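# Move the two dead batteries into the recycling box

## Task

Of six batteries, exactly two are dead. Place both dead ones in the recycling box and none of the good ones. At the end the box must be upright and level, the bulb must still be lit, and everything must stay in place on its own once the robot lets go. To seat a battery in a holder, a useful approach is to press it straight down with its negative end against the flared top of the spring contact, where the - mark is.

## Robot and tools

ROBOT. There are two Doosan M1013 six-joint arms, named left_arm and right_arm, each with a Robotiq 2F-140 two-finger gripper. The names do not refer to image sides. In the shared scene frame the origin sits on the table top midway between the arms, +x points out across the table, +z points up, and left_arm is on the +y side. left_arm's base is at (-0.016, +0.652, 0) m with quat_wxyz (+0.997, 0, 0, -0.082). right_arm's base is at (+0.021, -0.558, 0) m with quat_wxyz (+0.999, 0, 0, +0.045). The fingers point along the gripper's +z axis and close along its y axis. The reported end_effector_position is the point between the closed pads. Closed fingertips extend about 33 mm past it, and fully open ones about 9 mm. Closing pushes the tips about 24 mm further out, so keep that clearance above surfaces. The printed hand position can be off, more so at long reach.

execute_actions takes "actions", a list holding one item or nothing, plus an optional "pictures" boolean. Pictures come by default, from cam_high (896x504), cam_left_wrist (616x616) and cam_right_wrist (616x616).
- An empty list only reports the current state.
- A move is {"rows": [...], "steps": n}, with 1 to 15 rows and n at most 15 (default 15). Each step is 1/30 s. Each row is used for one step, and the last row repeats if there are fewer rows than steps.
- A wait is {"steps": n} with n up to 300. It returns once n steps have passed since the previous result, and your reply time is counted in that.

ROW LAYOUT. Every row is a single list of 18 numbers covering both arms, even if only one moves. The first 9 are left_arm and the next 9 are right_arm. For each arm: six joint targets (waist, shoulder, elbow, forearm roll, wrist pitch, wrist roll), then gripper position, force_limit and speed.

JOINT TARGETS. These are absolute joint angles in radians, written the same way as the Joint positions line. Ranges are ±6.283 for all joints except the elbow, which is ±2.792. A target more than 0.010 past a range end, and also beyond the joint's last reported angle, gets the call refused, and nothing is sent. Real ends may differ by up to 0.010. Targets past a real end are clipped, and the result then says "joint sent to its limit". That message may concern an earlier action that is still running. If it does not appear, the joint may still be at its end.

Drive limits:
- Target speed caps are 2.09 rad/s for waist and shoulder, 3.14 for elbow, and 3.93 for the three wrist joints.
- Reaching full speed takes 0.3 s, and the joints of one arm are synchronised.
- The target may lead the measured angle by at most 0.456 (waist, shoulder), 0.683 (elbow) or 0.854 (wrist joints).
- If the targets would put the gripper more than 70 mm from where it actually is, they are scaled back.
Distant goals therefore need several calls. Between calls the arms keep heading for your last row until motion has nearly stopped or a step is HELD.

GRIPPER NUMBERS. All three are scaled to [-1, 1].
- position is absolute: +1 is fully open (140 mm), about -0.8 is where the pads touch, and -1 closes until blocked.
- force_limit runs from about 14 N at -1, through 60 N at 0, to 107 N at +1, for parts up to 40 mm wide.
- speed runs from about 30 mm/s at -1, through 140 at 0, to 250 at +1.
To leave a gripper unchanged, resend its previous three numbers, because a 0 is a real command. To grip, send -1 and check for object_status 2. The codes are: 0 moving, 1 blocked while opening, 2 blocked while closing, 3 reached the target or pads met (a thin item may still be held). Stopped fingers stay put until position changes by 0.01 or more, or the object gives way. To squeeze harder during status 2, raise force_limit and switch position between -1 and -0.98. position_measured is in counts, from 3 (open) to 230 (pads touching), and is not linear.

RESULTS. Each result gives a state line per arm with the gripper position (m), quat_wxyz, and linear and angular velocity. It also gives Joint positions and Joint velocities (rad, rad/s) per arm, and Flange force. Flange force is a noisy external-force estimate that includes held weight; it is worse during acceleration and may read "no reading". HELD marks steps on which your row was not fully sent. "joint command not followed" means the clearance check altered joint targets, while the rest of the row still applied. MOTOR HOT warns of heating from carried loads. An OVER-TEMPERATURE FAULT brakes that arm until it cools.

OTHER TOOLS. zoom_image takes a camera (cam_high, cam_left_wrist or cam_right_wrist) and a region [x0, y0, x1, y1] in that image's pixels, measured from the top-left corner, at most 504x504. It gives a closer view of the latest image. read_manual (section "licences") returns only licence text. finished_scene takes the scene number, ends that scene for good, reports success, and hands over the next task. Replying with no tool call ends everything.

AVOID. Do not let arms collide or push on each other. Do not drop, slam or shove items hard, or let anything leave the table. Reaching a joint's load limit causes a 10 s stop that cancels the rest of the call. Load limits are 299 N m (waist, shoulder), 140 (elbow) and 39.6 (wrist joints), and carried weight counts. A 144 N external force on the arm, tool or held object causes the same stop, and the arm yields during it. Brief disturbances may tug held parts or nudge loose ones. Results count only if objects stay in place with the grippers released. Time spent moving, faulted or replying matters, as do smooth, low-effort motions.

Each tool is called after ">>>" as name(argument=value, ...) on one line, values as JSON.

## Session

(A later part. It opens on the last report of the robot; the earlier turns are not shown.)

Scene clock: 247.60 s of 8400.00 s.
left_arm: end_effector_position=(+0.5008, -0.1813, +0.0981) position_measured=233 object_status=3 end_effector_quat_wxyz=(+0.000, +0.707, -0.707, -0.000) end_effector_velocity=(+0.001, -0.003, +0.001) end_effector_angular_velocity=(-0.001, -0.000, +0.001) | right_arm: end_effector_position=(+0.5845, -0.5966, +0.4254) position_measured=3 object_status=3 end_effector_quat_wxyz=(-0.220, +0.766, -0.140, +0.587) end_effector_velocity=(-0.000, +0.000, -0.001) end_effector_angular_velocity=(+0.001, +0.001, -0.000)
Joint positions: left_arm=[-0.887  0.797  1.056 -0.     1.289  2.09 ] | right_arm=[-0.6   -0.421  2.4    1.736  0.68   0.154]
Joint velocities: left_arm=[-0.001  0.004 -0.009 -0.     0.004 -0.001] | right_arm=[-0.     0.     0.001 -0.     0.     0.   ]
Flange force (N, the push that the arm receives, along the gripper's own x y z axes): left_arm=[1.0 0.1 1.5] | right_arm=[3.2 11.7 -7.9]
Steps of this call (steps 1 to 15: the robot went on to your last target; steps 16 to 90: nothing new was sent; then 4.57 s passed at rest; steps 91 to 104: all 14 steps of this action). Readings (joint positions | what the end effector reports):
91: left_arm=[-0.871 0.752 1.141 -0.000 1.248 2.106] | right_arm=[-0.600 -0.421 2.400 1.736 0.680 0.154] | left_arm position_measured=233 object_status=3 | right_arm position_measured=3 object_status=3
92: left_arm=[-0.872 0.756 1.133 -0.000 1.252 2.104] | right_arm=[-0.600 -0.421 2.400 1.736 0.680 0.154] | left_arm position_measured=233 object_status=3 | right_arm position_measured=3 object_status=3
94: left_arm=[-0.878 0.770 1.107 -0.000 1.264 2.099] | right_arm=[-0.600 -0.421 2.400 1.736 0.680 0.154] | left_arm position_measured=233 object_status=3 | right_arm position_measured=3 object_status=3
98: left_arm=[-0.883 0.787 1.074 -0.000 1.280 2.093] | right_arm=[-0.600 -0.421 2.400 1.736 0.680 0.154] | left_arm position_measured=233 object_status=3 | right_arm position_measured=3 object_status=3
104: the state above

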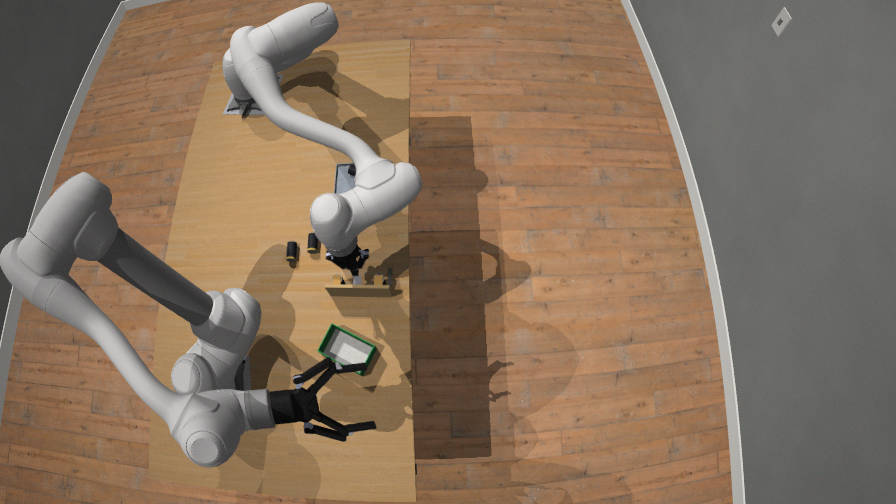

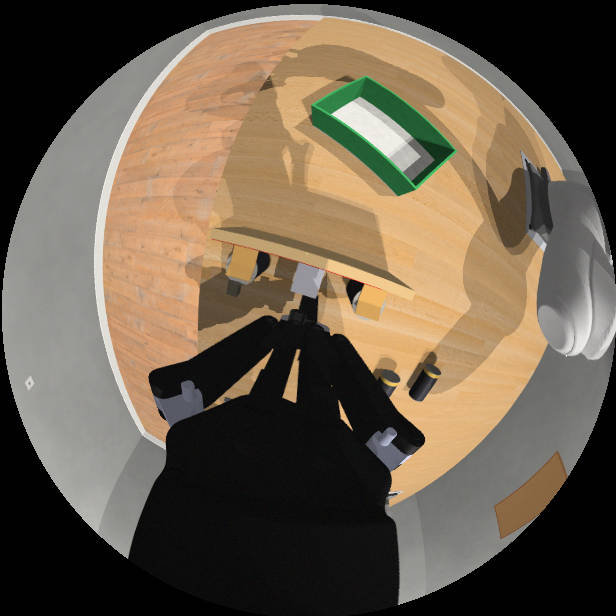

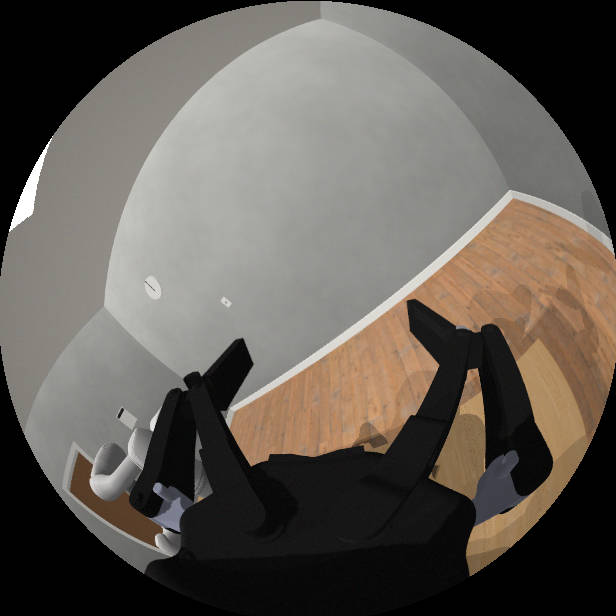

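>>> execute_actions(actions=[{"rows":[[-0.871,0.752,1.142,0,1.2476,2.106,-1,0,0,-0.6,-0.421,2.4,1.736,0.68,0.154,1,0,0],[-0.871,0.752,1.142,0,1.2476,2.106,-1,0,0,-0.6,-0.421,2.4,1.736,0.68,0.154,1,0,0],[-0.871,0.752,1.142,0,1.2476,2.106,-1,0,0,-0.6,-0.421,2.4,1.736,0.68,0.154,1,0,0],[-0.871,0.752,1.142,0,1.2476,2.106,-1,0,0,-0.6,-0.421,2.4,1.736,0.68,0.154,1,0,0],[-0.871,0.752,1.142,0,1.2476,2.106,-1,0,0,-0.6,-0.421,2.4,1.736,0.68,0.154,1,0,0],[-0.871,0.752,1.142,0,1.2476,2.106,-1,0,0,-0.6,-0.421,2.4,1.736,0.68,0.154,1,0,0],[-0.871,0.70,1.09,0,1.3516,2.106,-1,0,0,-0.6,-0.421,2.4,1.736,0.68,0.154,1,0,0]]}], pictures=false)

>>> execute_actions(actions=[{"rows":[[-0.9073,0.8369,0.8688,0,1.4359,2.07,-1,0,0,-0.6,-0.421,2.4,1.736,0.68,0.154,1,0,0]]}])

>>> zoom_image(camera="cam_left_wrist", region=[180,180,430,400])

>>> zoom_image(camera="cam_high", region=[290,200,420,320])

Scene clock: 262.13 s of 8400.00 s.
left_arm: end_effector_position=(+0.4960, -0.1426, +0.1712) position_measured=233 object_status=3 end_effector_quat_wxyz=(-0.000, +0.707, -0.707, -0.000) end_effector_velocity=(-0.001, +0.002, +0.014) end_effector_angular_velocity=(+0.005, +0.003, +0.001) | right_arm: end_effector_position=(+0.5845, -0.5966, +0.4254) position_measured=3 object_status=3 end_effector_quat_wxyz=(-0.220, +0.766, -0.140, +0.587) end_effector_velocity=(+0.000, -0.000, +0.001) end_effector_angular_velocity=(-0.001, -0.001, -0.000)
Joint positions: left_arm=[-0.871  0.701  1.091  0.     1.35   2.106] | right_arm=[-0.6   -0.421  2.4    1.736  0.68   0.154]
Joint velocities: left_arm=[ 0.001 -0.006 -0.014  0.     0.026 -0.   ] | right_arm=[-0.     0.    -0.002 -0.     0.     0.   ]
Flange force (N, the push that the arm receives, along the gripper's own x y z axes): left_arm=[2.5 -3.3 2.5] | right_arm=[6.2 17.6 -14.4]
Steps of this call (steps 1 to 15: the robot went on to your last target; steps 16 to 90: nothing new was sent; then 11.03 s passed at rest; steps 91 to 105: all 15 steps of this action). Readings (joint positions | what the end effector reports):
91: left_arm=[-0.887 0.797 1.055 0.000 1.290 2.090] | right_arm=[-0.600 -0.421 2.400 1.736 0.680 0.154] | left_arm position_measured=233 object_status=3 | right_arm position_measured=3 object_status=3
92: left_arm=[-0.886 0.793 1.063 0.000 1.286 2.091] | right_arm=[-0.600 -0.421 2.400 1.736 0.680 0.154] | left_arm position_measured=233 object_status=3 | right_arm position_measured=3 object_status=3
94: left_arm=[-0.878 0.771 1.106 0.000 1.265 2.099] | right_arm=[-0.600 -0.421 2.400 1.736 0.680 0.154] | left_arm position_measured=233 object_status=3 | right_arm position_measured=3 object_status=3
98: left_arm=[-0.872 0.747 1.136 0.000 1.258 2.105] | right_arm=[-0.600 -0.421 2.400 1.736 0.680 0.154] | left_arm position_measured=233 object_status=3 | right_arm position_measured=3 object_status=3
105: the state above

Scene clock: 262.63 s of 8400.00 s.
left_arm: end_effector_position=(+0.5001, -0.2213, +0.1602) position_measured=233 object_status=3 end_effector_quat_wxyz=(+0.000, +0.707, -0.707, +0.000) end_effector_velocity=(+0.000, -0.002, +0.000) end_effector_angular_velocity=(-0.002, -0.001, -0.001) | right_arm: end_effector_position=(+0.5845, -0.5966, +0.4254) position_measured=3 object_status=3 end_effector_quat_wxyz=(-0.220, +0.766, -0.140, +0.587) end_effector_velocity=(+0.000, -0.000, +0.001) end_effector_angular_velocity=(-0.002, -0.002, +0.000)
Joint positions: left_arm=[-0.907  0.837  0.869 -0.     1.436  2.07 ] | right_arm=[-0.6   -0.421  2.4    1.736  0.68   0.154]
Joint velocities: left_arm=[-0.     0.002 -0.003 -0.    -0.001  0.001] | right_arm=[-0.    -0.    -0.002 -0.     0.    -0.001]
Flange force (N, the push that the arm receives, along the gripper's own x y z axes): left_arm=[-4.0 0.9 -1.4] | right_arm=[5.2 15.1 -15.6]
Steps of this call (steps 1 to 15: all 15 steps of this action). Readings (joint positions | what the end effector reports):
1: left_arm=[-0.871 0.701 1.090 0.000 1.351 2.106] | right_arm=[-0.600 -0.421 2.400 1.736 0.680 0.154] | left_arm position_measured=233 object_status=3 | right_arm position_measured=3 object_status=3
2: left_arm=[-0.873 0.705 1.081 0.000 1.355 2.104] | right_arm=[-0.600 -0.421 2.400 1.736 0.680 0.154] | left_arm position_measured=233 object_status=3 | right_arm position_measured=3 object_status=3
4: left_arm=[-0.882 0.736 1.030 0.000 1.375 2.093] | right_arm=[-0.600 -0.421 2.400 1.736 0.680 0.154] | left_arm position_measured=233 object_status=3 | right_arm position_measured=3 object_status=3
8: left_arm=[-0.904 0.823 0.892 -0.000 1.427 2.074] | right_arm=[-0.600 -0.421 2.400 1.736 0.680 0.154] | left_arm position_measured=233 object_status=3 | right_arm position_measured=3 object_status=3
15: the state above

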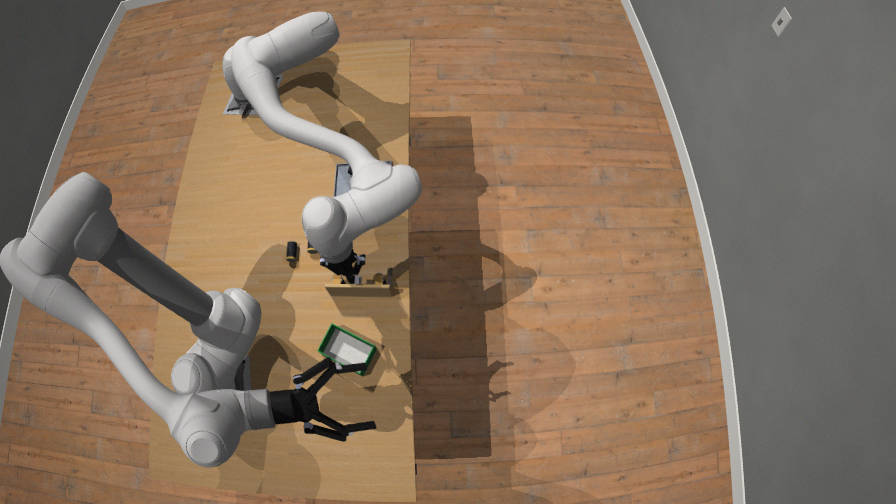

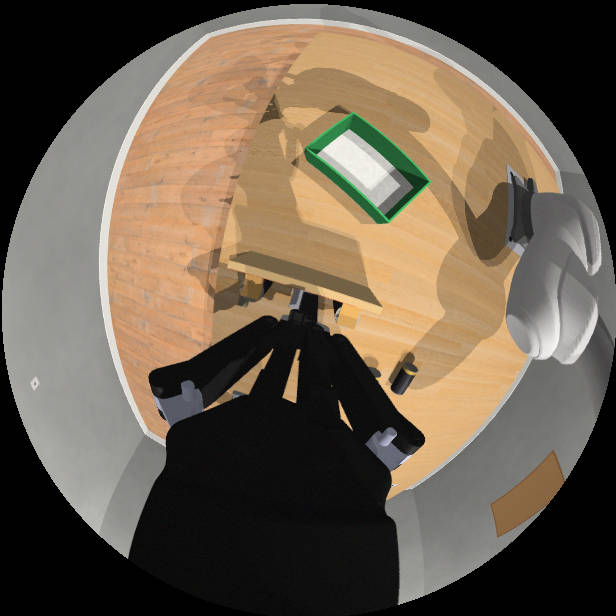

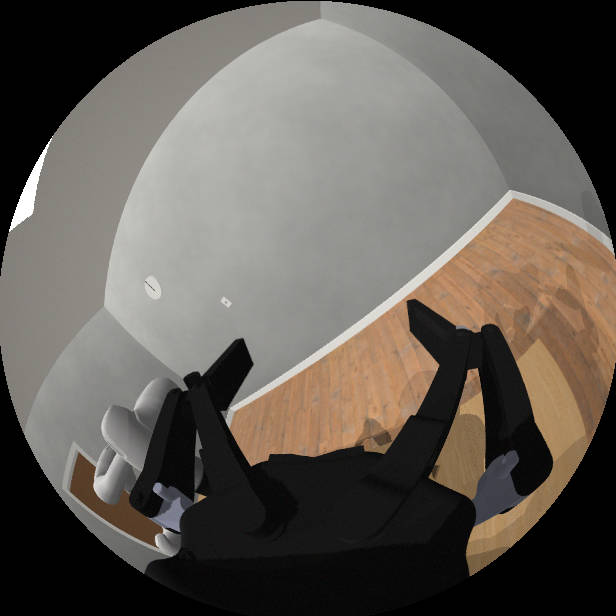

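Region (180, 180, 430, 400) of cam_left_wrist's 616x616 image, scaled by 2.016, with more detail than that image has; it fills the top 444 rows of this view, and the rest is white.

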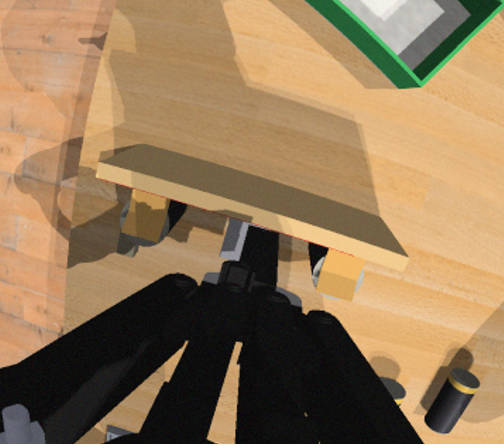

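Region (290, 200, 420, 320) of cam_high's 896x504 image, scaled by 3.877, with more detail than that image has; it fills the top 465 rows of this view, and the rest is white.

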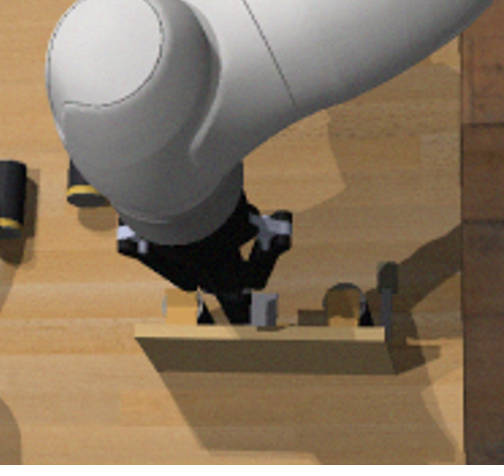

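>>> execute_actions(actions=[{"rows":[[-0.912,0.8632,0.8658,0,1.4126,2.065,-1,0,0,-0.6,-0.421,2.4,1.736,0.68,0.154,1,0,0]],"steps":10}], pictures=false)

>>> execute_actions(actions=[{"rows":[[-0.912,0.8667,0.8775,0,1.3974,2.065,-1,0,0,-0.6,-0.421,2.4,1.736,0.68,0.154,1,0,0]],"steps":10}])

>>> zoom_image(camera="cam_high", region=[290,200,420,320])

Scene clock: 271.93 s of 8400.00 s.
left_arm: end_effector_position=(+0.5001, -0.2316, +0.1352) position_measured=233 object_status=3 end_effector_quat_wxyz=(-0.000, +0.707, -0.707, +0.000) end_effector_velocity=(-0.001, -0.002, -0.003) end_effector_angular_velocity=(-0.001, +0.000, -0.001) | right_arm: end_effector_position=(+0.5845, -0.5966, +0.4254) position_measured=3 object_status=3 end_effector_quat_wxyz=(-0.220, +0.766, -0.140, +0.587) end_effector_velocity=(-0.000, +0.001, -0.000) end_effector_angular_velocity=(+0.001, +0.000, +0.001)
Joint positions: left_arm=[-0.912  0.863  0.866  0.     1.413  2.065] | right_arm=[-0.6   -0.421  2.4    1.736  0.68   0.154]
Joint velocities: left_arm=[-0.001  0.003 -0.    -0.001 -0.003 -0.001] | right_arm=[ 0.001 -0.     0.001  0.     0.     0.001]
Flange force (N, the push that the arm receives, along the gripper's own x y z axes): left_arm=[8.6 -4.4 1.0] | right_arm=[4.0 11.1 -11.7]
Steps of this call (steps 1 to 15: the robot went on to your last target; steps 16 to 90: nothing new was sent; then 5.97 s passed at rest; steps 91 to 100: all 10 steps of this action). Readings (joint positions | what the end effector reports):
91: left_arm=[-0.907 0.837 0.869 0.000 1.436 2.070] | right_arm=[-0.600 -0.421 2.400 1.736 0.680 0.154] | left_arm position_measured=233 object_status=3 | right_arm position_measured=3 object_status=3
92: left_arm=[-0.908 0.842 0.868 0.000 1.432 2.069] | right_arm=[-0.600 -0.421 2.400 1.736 0.680 0.154] | left_arm position_measured=233 object_status=3 | right_arm position_measured=3 object_status=3
94: left_arm=[-0.911 0.857 0.867 0.000 1.419 2.066] | right_arm=[-0.600 -0.421 2.400 1.736 0.680 0.154] | left_arm position_measured=233 object_status=3 | right_arm position_measured=3 object_status=3
98: left_arm=[-0.912 0.863 0.866 0.000 1.413 2.065] | right_arm=[-0.600 -0.421 2.400 1.736 0.680 0.154] | left_arm position_measured=233 object_status=3 | right_arm position_measured=3 object_status=3
100: the state above

Scene clock: 272.27 s of 8400.00 s.
left_arm: end_effector_position=(+0.5001, -0.2317, +0.1250) position_measured=233 object_status=3 end_effector_quat_wxyz=(+0.000, +0.707, -0.707, +0.000) end_effector_velocity=(-0.001, +0.000, -0.002) end_effector_angular_velocity=(+0.002, +0.001, -0.001) | right_arm: end_effector_position=(+0.5845, -0.5966, +0.4254) position_measured=3 object_status=3 end_effector_quat_wxyz=(-0.220, +0.766, -0.140, +0.587) end_effector_velocity=(-0.000, +0.000, -0.000) end_effector_angular_velocity=(+0.001, +0.000, +0.000)
Joint positions: left_arm=[-0.912  0.867  0.877 -0.     1.398  2.065] | right_arm=[-0.6   -0.421  2.4    1.736  0.68   0.154]
Joint velocities: left_arm=[-0.001  0.001  0.002 -0.    -0.001  0.001] | right_arm=[0. 0. 0. 0. 0. 0.]
Flange force (N, the push that the arm receives, along the gripper's own x y z axes): left_arm=[2.5 -1.9 1.0] | right_arm=[0.7 7.6 -8.8]
Steps of this call (steps 1 to 10: all 10 steps of this action). Readings (joint positions | what the end effector reports):
1: left_arm=[-0.912 0.863 0.866 0.000 1.412 2.065] | right_arm=[-0.600 -0.421 2.400 1.736 0.680 0.154] | left_arm position_measured=233 object_status=3 | right_arm position_measured=3 object_status=3
2: left_arm=[-0.912 0.864 0.869 0.000 1.407 2.065] | right_arm=[-0.600 -0.421 2.400 1.736 0.680 0.154] | left_arm position_measured=233 object_status=3 | right_arm position_measured=3 object_status=3
4: left_arm=[-0.912 0.866 0.875 -0.000 1.400 2.065] | right_arm=[-0.600 -0.421 2.400 1.736 0.680 0.154] | left_arm position_measured=233 object_status=3 | right_arm position_measured=3 object_status=3
8: left_arm=[-0.912 0.867 0.877 -0.000 1.398 2.065] | right_arm=[-0.600 -0.421 2.400 1.736 0.680 0.154] | left_arm position_measured=233 object_status=3 | right_arm position_measured=3 object_status=3
10: the state above

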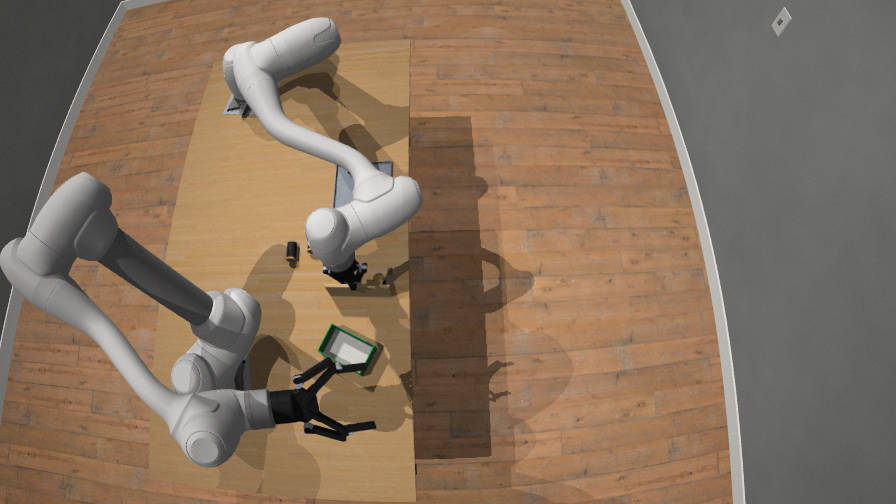

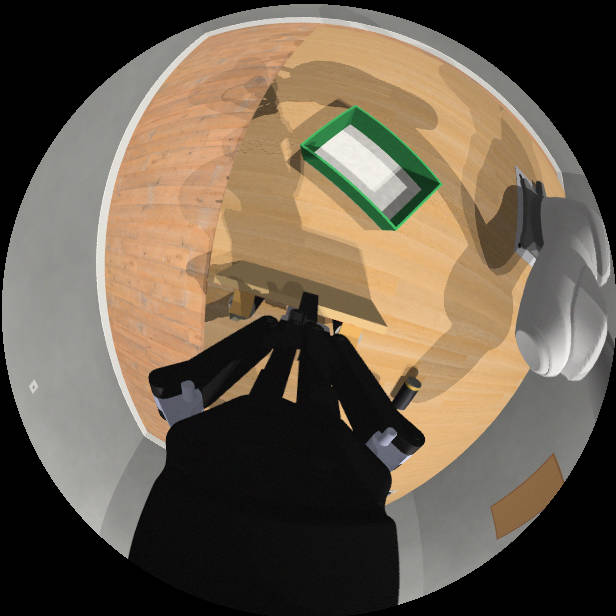

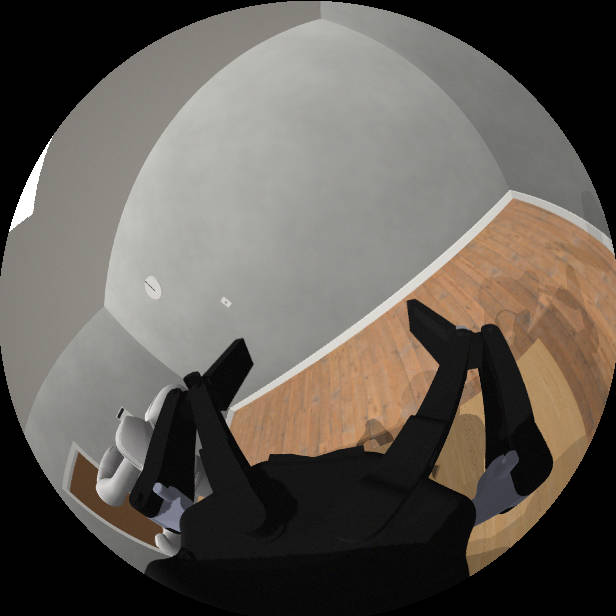

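Region (290, 200, 420, 320) of cam_high's 896x504 image, scaled by 3.877, with more detail than that image has; it fills the top 465 rows of this view, and the rest is white.

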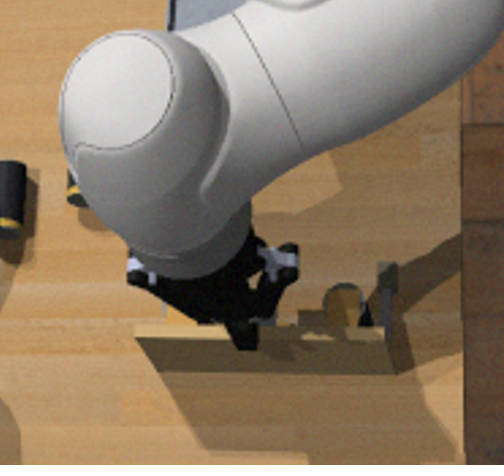

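>>> execute_actions(actions=[{"rows":[[-0.912,0.8695,0.887,0,1.3851,2.065,-1,0,0,-0.6,-0.421,2.4,1.736,0.68,0.154,1,0,0]],"steps":9}], pictures=false)

>>> execute_actions(actions=[{"rows":[[-0.912,0.8716,0.894,0,1.376,2.065,-1,0,0,-0.6,-0.421,2.4,1.736,0.68,0.154,1,0,0]],"steps":9}])

Scene clock: 285.97 s of 8400.00 s.
left_arm: end_effector_position=(+0.5004, -0.2331, +0.1244) position_measured=233 object_status=3 end_effector_quat_wxyz=(+0.001, +0.707, -0.707, +0.003) end_effector_velocity=(+0.003, +0.001, -0.001) end_effector_angular_velocity=(-0.000, -0.000, +0.003) | right_arm: end_effector_position=(+0.5845, -0.5966, +0.4254) position_measured=3 object_status=3 end_effector_quat_wxyz=(-0.220, +0.766, -0.140, +0.587) end_effector_velocity=(+0.000, +0.000, +0.000) end_effector_angular_velocity=(-0.001, -0.000, +0.000)
Joint positions: left_arm=[-0.912  0.866  0.88  -0.001  1.389  2.065] | right_arm=[-0.6   -0.421  2.4    1.736  0.68   0.154]
Joint velocities: left_arm=[ 0.003  0.001  0.    -0.    -0.002  0.   ] | right_arm=[ 0. -0. -0. -0.  0. -0.]
Flange force (N, the push that the arm receives, along the gripper's own x y z axes): left_arm=[-1.3 3.1 -18.7] | right_arm=[1.0 8.9 -13.2]
FORCE FAULT: contact force on the left arm reached its limit, and that arm stopped for 10 seconds. The contact can be on any part of that arm, not only on its tool. That arm's remaining commands of this call were not run. That arm holds still and accepts commands again. Move the arm away from the contact; if what it grips holds it there, let go first. Pushing or pulling that hard again can fault the arm again.
The stop of the left arm began at step 94 of this call (marked STOPPED below). From that step on that arm followed nothing that you had sent. 6 of its steps, steps kept back included, did not run and will not run. Nothing is kept back now, and the robot has no last target.
Steps of this call (steps 1 to 15: the robot went on to your last target; steps 16 to 90: nothing new was sent; then 0.57 s passed at rest; steps 91 to 99: all 9 steps of this action; steps 100 to 394: the stop continued). Readings (joint positions | what the end effector reports):
91: left_arm=[-0.912 0.867 0.878 0.000 1.397 2.065] | right_arm=[-0.600 -0.421 2.400 1.736 0.680 0.154] | left_arm position_measured=233 object_status=3 | right_arm position_measured=3 object_status=3
92: left_arm=[-0.912 0.867 0.880 0.000 1.393 2.065] | right_arm=[-0.600 -0.421 2.400 1.736 0.680 0.154] | left_arm position_measured=233 object_status=3 | right_arm position_measured=3 object_status=3
94: left_arm=[-0.912 0.866 0.881 -0.000 1.389 2.065] | right_arm=[-0.600 -0.421 2.400 1.736 0.680 0.154] | left_arm position_measured=233 object_status=3 | right_arm position_measured=3 object_status=3 STOPPED (the left arm)
98: left_arm=[-0.912 0.866 0.880 -0.001 1.389 2.065] | right_arm=[-0.600 -0.421 2.400 1.736 0.680 0.154] | left_arm position_measured=233 object_status=3 | right_arm position_measured=3 object_status=3
394: the state above

Scene clock: 286.00 s of 8400.00 s.
left_arm: end_effector_position=(+0.5004, -0.2331, +0.1245) position_measured=233 object_status=3 end_effector_quat_wxyz=(+0.001, +0.707, -0.707, +0.003) end_effector_velocity=(-0.000, -0.000, +0.002) end_effector_angular_velocity=(-0.002, -0.001, -0.001) | right_arm: end_effector_position=(+0.5845, -0.5966, +0.4254) position_measured=3 object_status=3 end_effector_quat_wxyz=(-0.220, +0.766, -0.140, +0.587) end_effector_velocity=(-0.000, +0.000, -0.000) end_effector_angular_velocity=(-0.001, +0.000, +0.000)
Joint positions: left_arm=[-0.912  0.866  0.88  -0.001  1.389  2.065] | right_arm=[-0.6   -0.421  2.4    1.736  0.68   0.154]
Joint velocities: left_arm=[-0.    -0.002 -0.     0.    -0.001  0.   ] | right_arm=[ 0.    -0.     0.001 -0.    -0.    -0.001]
Flange force (N, the push that the arm receives, along the gripper's own x y z axes): left_arm=[1.0 5.3 -16.5] | right_arm=[2.7 6.4 -12.6]
A stop began in an earlier call of the same reply, so what this call sent did not run. Send another action.
Steps of this call (step 1: nothing new was sent). Readings (joint positions | what the end effector reports):
1: the state above

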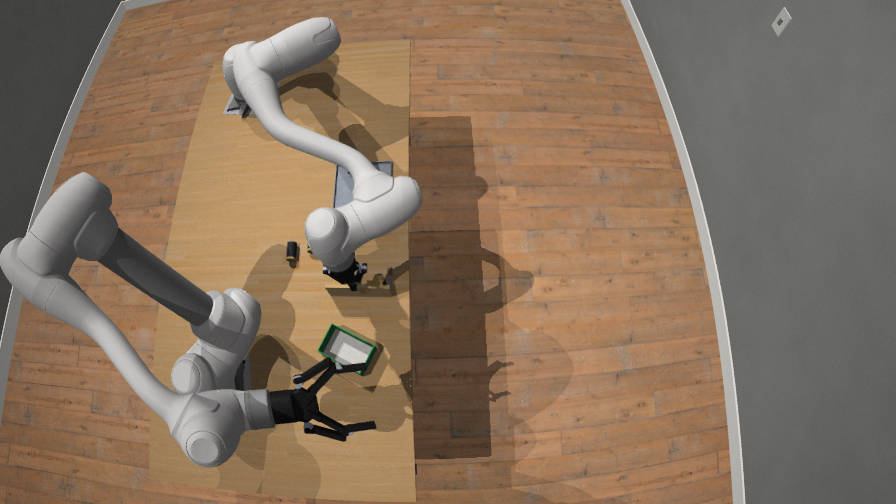

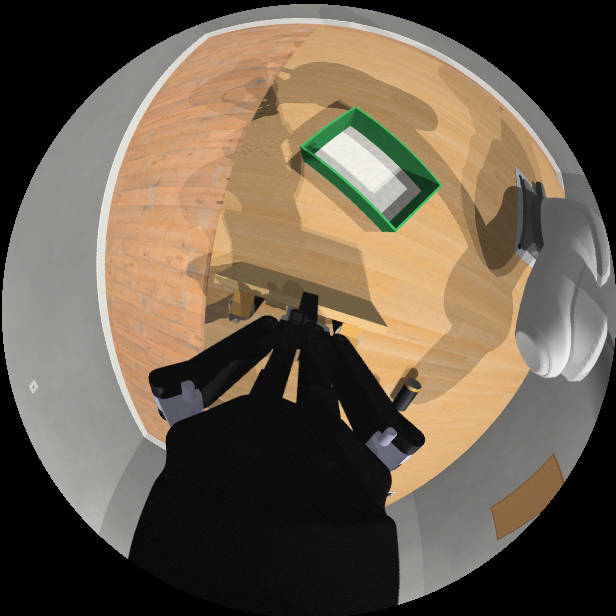

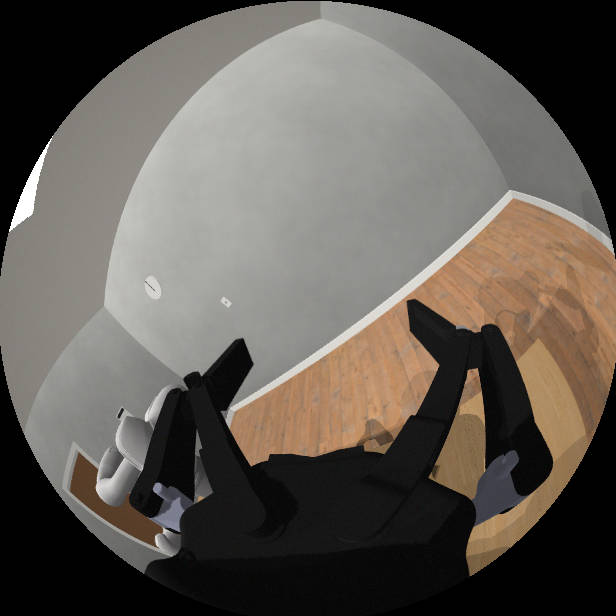

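>>> execute_actions(actions=[{"rows":[[-0.9144,0.8753,0.8638,0,1.4025,2.063,-1,0,0,-0.6,-0.421,2.4,1.736,0.68,0.154,1,0,0],[-0.9144,0.8753,0.8638,0,1.4025,2.063,-1,0,0,-0.6,-0.421,2.4,1.736,0.68,0.154,1,0,0],[-0.9144,0.8753,0.8638,0,1.4025,2.063,-1,0,0,-0.6,-0.421,2.4,1.736,0.68,0.154,1,0,0],[-0.9144,0.8753,0.8638,0,1.4025,2.063,-1,0,0,-0.6,-0.421,2.4,1.736,0.68,0.154,1,0,0],[-0.9167,0.8845,0.8475,0,1.4096,2.06,-1,0,0,-0.6,-0.421,2.4,1.736,0.68,0.154,1,0,0],[-0.9167,0.8845,0.8475,0,1.4096,2.06,-1,0,0,-0.6,-0.421,2.4,1.736,0.68,0.154,1,0,0],[-0.9167,0.8845,0.8475,0,1.4096,2.06,-1,0,0,-0.6,-0.421,2.4,1.736,0.68,0.154,1,0,0],[-0.9167,0.8845,0.8475,0,1.4096,2.06,-1,0,0,-0.6,-0.421,2.4,1.736,0.68,0.154,1,0,0],[-0.9214,0.903,0.815,0,1.4236,2.056,-1,0,0,-0.6,-0.421,2.4,1.736,0.68,0.154,1,0,0]]}])

>>> zoom_image(camera="cam_high", region=[290,220,420,340])

Scene clock: 294.30 s of 8400.00 s.
left_arm: end_effector_position=(+0.4996, -0.2509, +0.1224) position_measured=233 object_status=3 end_effector_quat_wxyz=(+0.000, +0.707, -0.707, +0.000) end_effector_velocity=(+0.000, -0.004, -0.004) end_effector_angular_velocity=(+0.006, +0.003, +0.002) | right_arm: end_effector_position=(+0.5845, -0.5966, +0.4254) position_measured=3 object_status=3 end_effector_quat_wxyz=(-0.220, +0.766, -0.140, +0.587) end_effector_velocity=(+0.000, +0.001, +0.001) end_effector_angular_velocity=(-0.000, -0.001, +0.001)
Joint positions: left_arm=[-0.921  0.902  0.816  0.     1.423  2.056] | right_arm=[-0.6   -0.421  2.4    1.736  0.68   0.154]
Joint velocities: left_arm=[-0.001  0.014 -0.019  0.     0.011 -0.004] | right_arm=[ 0.001 -0.    -0.001 -0.     0.     0.001]
Flange force (N, the push that the arm receives, along the gripper's own x y z axes): left_arm=[20.4 -15.8 -94.5] | right_arm=[2.0 13.0 -9.7]
Steps of this call (steps 1 to 90: nothing new was sent; then 4.80 s passed at rest; steps 91 to 105: all 15 steps of this action). Readings (joint positions | what the end effector reports):
91: left_arm=[-0.912 0.866 0.880 -0.001 1.390 2.065] | right_arm=[-0.600 -0.421 2.400 1.736 0.680 0.154] | left_arm position_measured=233 object_status=3 | right_arm position_measured=3 object_status=3
92: left_arm=[-0.913 0.869 0.875 -0.001 1.394 2.065] | right_arm=[-0.600 -0.421 2.400 1.736 0.680 0.154] | left_arm position_measured=233 object_status=3 | right_arm position_measured=3 object_status=3
94: left_arm=[-0.914 0.873 0.867 -0.000 1.400 2.064] | right_arm=[-0.600 -0.421 2.400 1.736 0.680 0.154] | left_arm position_measured=233 object_status=3 | right_arm position_measured=3 object_status=3
98: left_arm=[-0.916 0.882 0.851 0.000 1.408 2.061] | right_arm=[-0.600 -0.421 2.400 1.736 0.680 0.154] | left_arm position_measured=233 object_status=3 | right_arm position_measured=3 object_status=3
105: the state above

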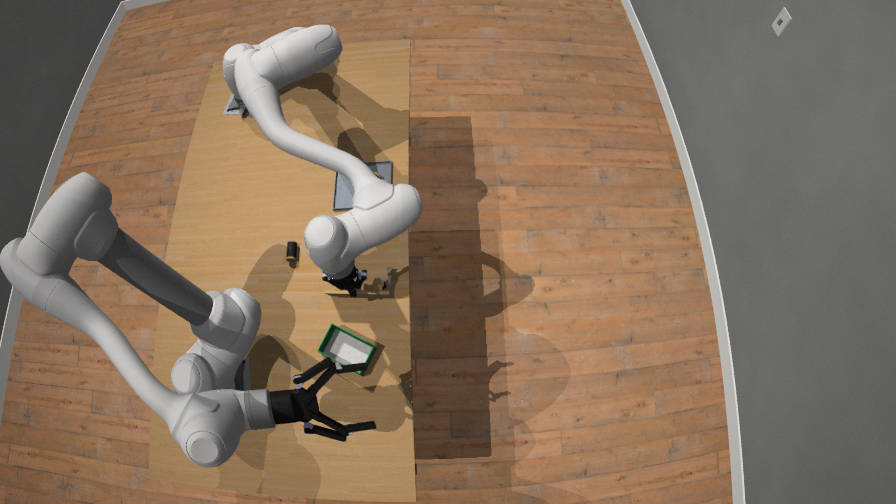

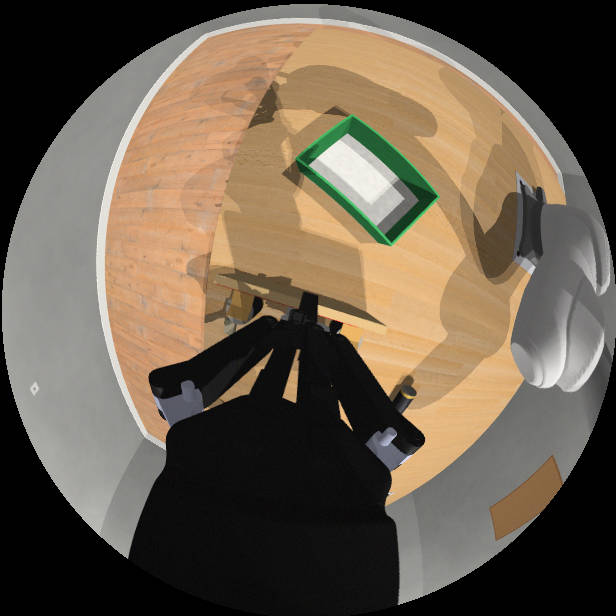

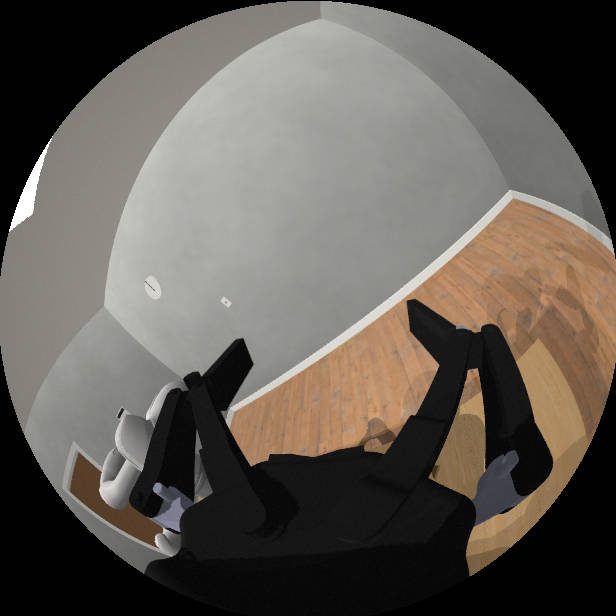

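Region (290, 220, 420, 340) of cam_high's 896x504 image, scaled by 3.877, with more detail than that image has; it fills the top 465 rows of this view, and the rest is white.

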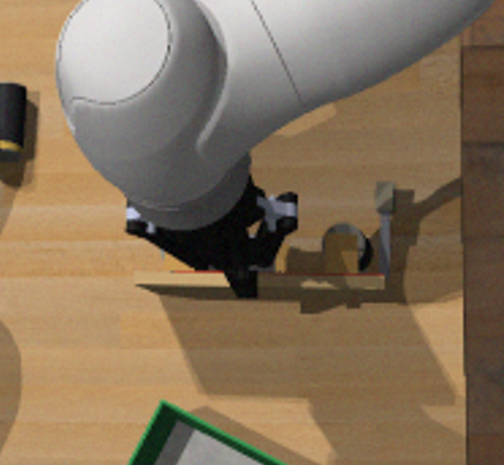

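>>> execute_actions(actions=[{"rows":[[-0.9214,0.902,0.812,0,1.4276,2.056,-1,0,0,-0.6,-0.421,2.4,1.736,0.68,0.154,1,0,0],[-0.9214,0.902,0.812,0,1.4276,2.056,-1,0,0,-0.6,-0.421,2.4,1.736,0.68,0.154,1,0,0],[-0.9214,0.902,0.812,0,1.4276,2.056,-1,0,0,-0.6,-0.421,2.4,1.736,0.68,0.154,1,0,0],[-0.9237,0.9115,0.795,0,1.4351,2.054,-1,0,0,-0.6,-0.421,2.4,1.736,0.68,0.154,1,0,0],[-0.9237,0.9115,0.795,0,1.4351,2.054,-1,0,0,-0.6,-0.421,2.4,1.736,0.68,0.154,1,0,0],[-0.9237,0.9115,0.795,0,1.4351,2.054,-1,0,0,-0.6,-0.421,2.4,1.736,0.68,0.154,1,0,0],[-0.9237,0.9115,0.795,0,1.4351,2.054,-1,0,0,-0.6,-0.421,2.4,1.736,0.68,0.154,1,0,0],[-0.926,0.921,0.779,0,1.4416,2.051,-1,0,0,-0.6,-0.421,2.4,1.736,0.68,0.154,1,0,0]],"steps":14}])

>>> zoom_image(camera="cam_high", region=[290,220,420,340])

Scene clock: 306.17 s of 8400.00 s.
left_arm: end_effector_position=(+0.4991, -0.2606, +0.1227) position_measured=233 object_status=3 end_effector_quat_wxyz=(-0.000, +0.707, -0.707, -0.000) end_effector_velocity=(+0.002, -0.003, +0.001) end_effector_angular_velocity=(-0.003, -0.002, +0.002) | right_arm: end_effector_position=(+0.5845, -0.5966, +0.4254) position_measured=3 object_status=3 end_effector_quat_wxyz=(-0.220, +0.766, -0.140, +0.587) end_effector_velocity=(+0.000, -0.000, +0.001) end_effector_angular_velocity=(-0.000, -0.001, -0.000)
Joint positions: left_arm=[-0.926  0.921  0.78   0.     1.441  2.051] | right_arm=[-0.6   -0.421  2.4    1.736  0.68   0.154]
Joint velocities: left_arm=[ 0.001  0.005 -0.011 -0.     0.003 -0.001] | right_arm=[-0.     0.    -0.001 -0.    -0.     0.   ]
Flange force (N, the push that the arm receives, along the gripper's own x y z axes): left_arm=[6.8 -11.0 -25.3] | right_arm=[4.4 10.4 -21.3]
Steps of this call (steps 1 to 15: the robot went on to your last target; steps 16 to 90: nothing new was sent; then 8.40 s passed at rest; steps 91 to 104: all 14 steps of this action). Readings (joint positions | what the end effector reports):
91: left_arm=[-0.921 0.903 0.815 0.000 1.424 2.056] | right_arm=[-0.600 -0.421 2.400 1.736 0.680 0.154] | left_arm position_measured=233 object_status=3 | right_arm position_measured=3 object_status=3
92: left_arm=[-0.921 0.903 0.814 0.000 1.425 2.056] | right_arm=[-0.600 -0.421 2.400 1.736 0.680 0.154] | left_arm position_measured=233 object_status=3 | right_arm position_measured=3 object_status=3
94: left_arm=[-0.921 0.903 0.813 0.000 1.427 2.056] | right_arm=[-0.600 -0.421 2.400 1.736 0.680 0.154] | left_arm position_measured=233 object_status=3 | right_arm position_measured=3 object_status=3
98: left_arm=[-0.923 0.911 0.797 0.000 1.434 2.054] | right_arm=[-0.600 -0.421 2.400 1.736 0.680 0.154] | left_arm position_measured=233 object_status=3 | right_arm position_measured=3 object_status=3
104: the state above

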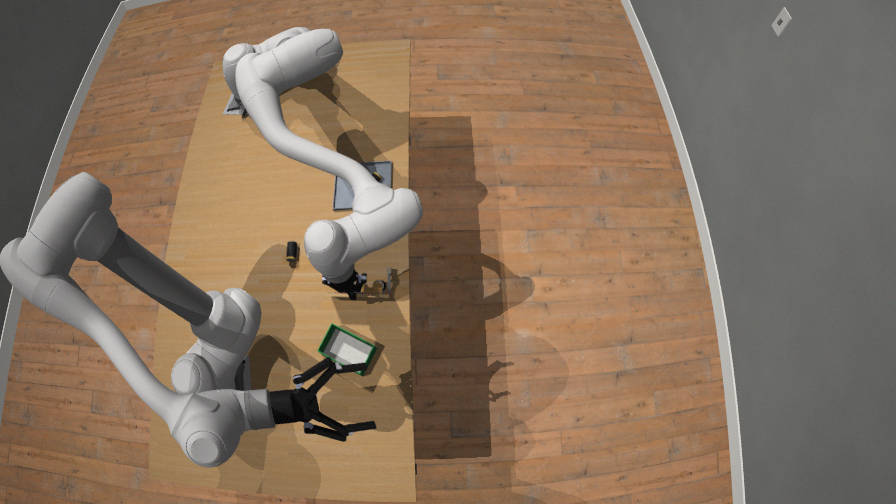

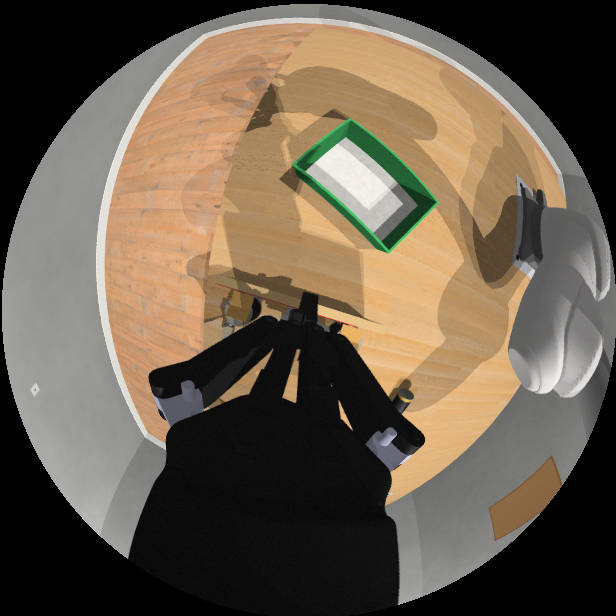

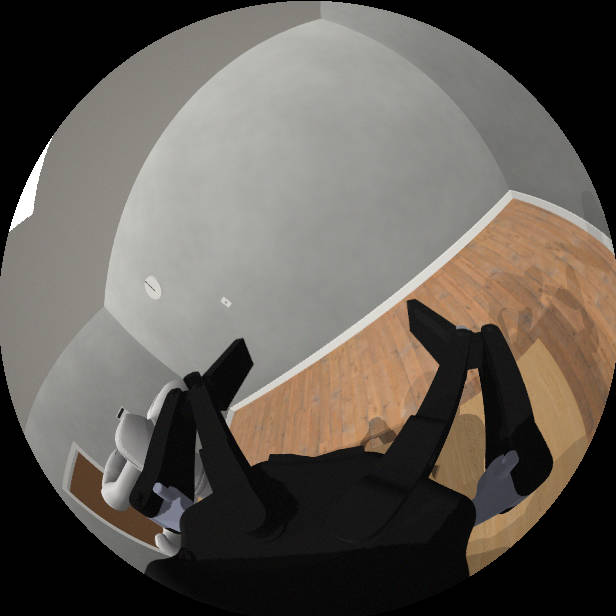

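Region (290, 220, 420, 340) of cam_high's 896x504 image, scaled by 3.877, with more detail than that image has; it fills the top 465 rows of this view, and the rest is white.

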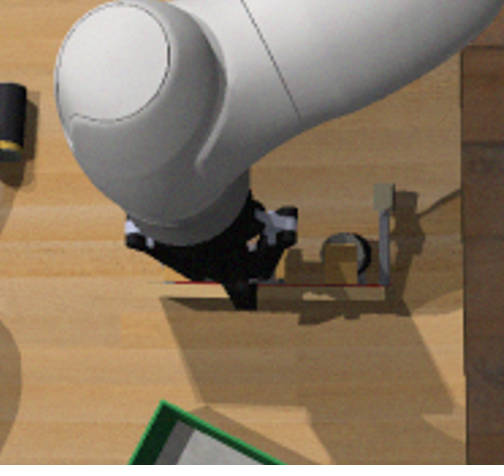

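>>> execute_actions(actions=[{"rows":[[-0.928,0.931,0.761,0,1.4496,2.049,-1,0,0,-0.6,-0.421,2.4,1.736,0.68,0.154,1,0,0],[-0.928,0.931,0.761,0,1.4496,2.049,-1,0,0,-0.6,-0.421,2.4,1.736,0.68,0.154,1,0,0],[-0.928,0.931,0.761,0,1.4496,2.049,-1,0,0,-0.6,-0.421,2.4,1.736,0.68,0.154,1,0,0],[-0.930,0.9415,0.7425,0,1.4576,2.047,-1,0,0,-0.6,-0.421,2.4,1.736,0.68,0.154,1,0,0],[-0.930,0.9415,0.7425,0,1.4576,2.047,-1,0,0,-0.6,-0.421,2.4,1.736,0.68,0.154,1,0,0],[-0.930,0.9415,0.7425,0,1.4576,2.047,-1,0,0,-0.6,-0.421,2.4,1.736,0.68,0.154,1,0,0],[-0.9319,0.9521,0.7238,0,1.4657,2.0455,-1,0,0,-0.6,-0.421,2.4,1.736,0.68,0.154,1,0,0]],"steps":13}])

>>> zoom_image(camera="cam_high", region=[290,220,420,340])

Scene clock: 313.63 s of 8400.00 s.
left_arm: end_effector_position=(+0.4997, -0.2752, +0.1209) position_measured=233 object_status=3 end_effector_quat_wxyz=(+0.000, +0.707, -0.707, -0.000) end_effector_velocity=(+0.001, -0.003, -0.001) end_effector_angular_velocity=(-0.000, -0.000, +0.001) | right_arm: end_effector_position=(+0.5845, -0.5966, +0.4254) position_measured=3 object_status=3 end_effector_quat_wxyz=(-0.220, +0.766, -0.140, +0.587) end_effector_velocity=(+0.000, +0.000, +0.001) end_effector_angular_velocity=(+0.001, -0.001, -0.000)
Joint positions: left_arm=[-0.932  0.952  0.725 -0.     1.465  2.046] | right_arm=[-0.6   -0.421  2.4    1.736  0.68   0.154]
Joint velocities: left_arm=[-0.     0.008 -0.014  0.     0.006 -0.001] | right_arm=[ 0.    -0.    -0.001  0.     0.     0.001]
Flange force (N, the push that the arm receives, along the gripper's own x y z axes): left_arm=[0.8 2.3 1.2] | right_arm=[4.7 13.5 -14.3]
Steps of this call (steps 1 to 15: the robot went on to your last target; steps 16 to 90: nothing new was sent; then 4.03 s passed at rest; steps 91 to 103: all 13 steps of this action). Readings (joint positions | what the end effector reports):
91: left_arm=[-0.926 0.921 0.778 -0.000 1.442 2.051] | right_arm=[-0.600 -0.421 2.400 1.736 0.680 0.154] | left_arm position_measured=233 object_status=3 | right_arm position_measured=3 object_status=3
92: left_arm=[-0.927 0.924 0.773 -0.000 1.444 2.050] | right_arm=[-0.600 -0.421 2.400 1.736 0.680 0.154] | left_arm position_measured=233 object_status=3 | right_arm position_measured=3 object_status=3
94: left_arm=[-0.928 0.929 0.764 -0.000 1.448 2.049] | right_arm=[-0.600 -0.421 2.400 1.736 0.680 0.154] | left_arm position_measured=233 object_status=3 | right_arm position_measured=3 object_status=3
98: left_arm=[-0.930 0.943 0.739 -0.000 1.459 2.047] | right_arm=[-0.600 -0.421 2.400 1.736 0.680 0.154] | left_arm position_measured=233 object_status=3 | right_arm position_measured=3 object_status=3
103: the state above

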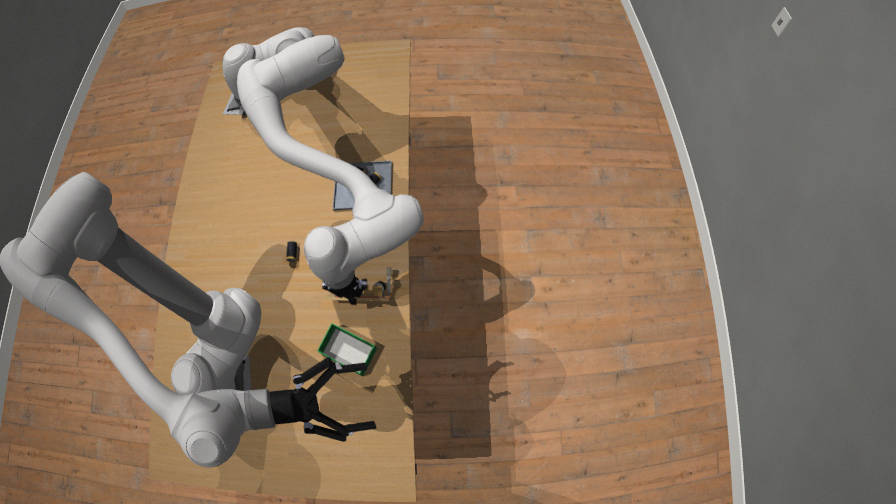

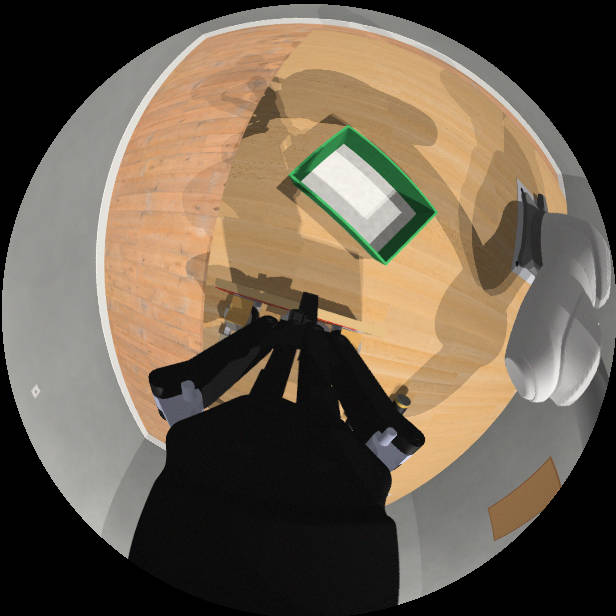

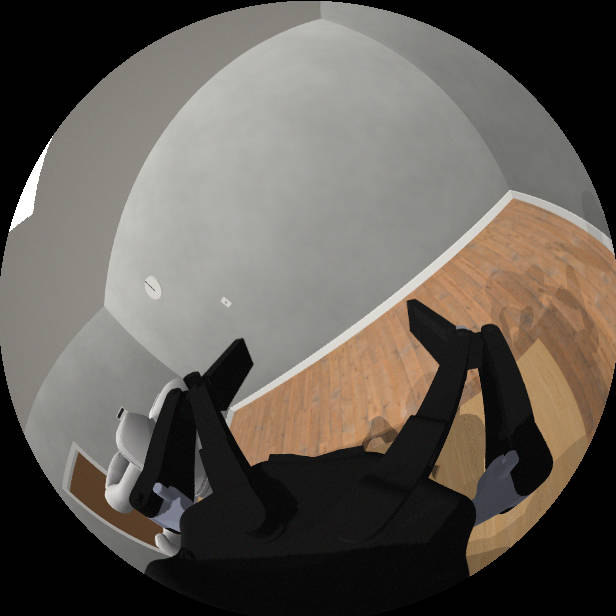

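Region (290, 220, 420, 340) of cam_high's 896x504 image, scaled by 3.877, with more detail than that image has; it fills the top 465 rows of this view, and the rest is white.

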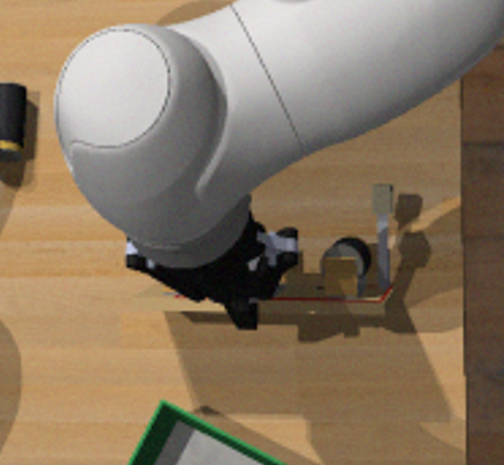

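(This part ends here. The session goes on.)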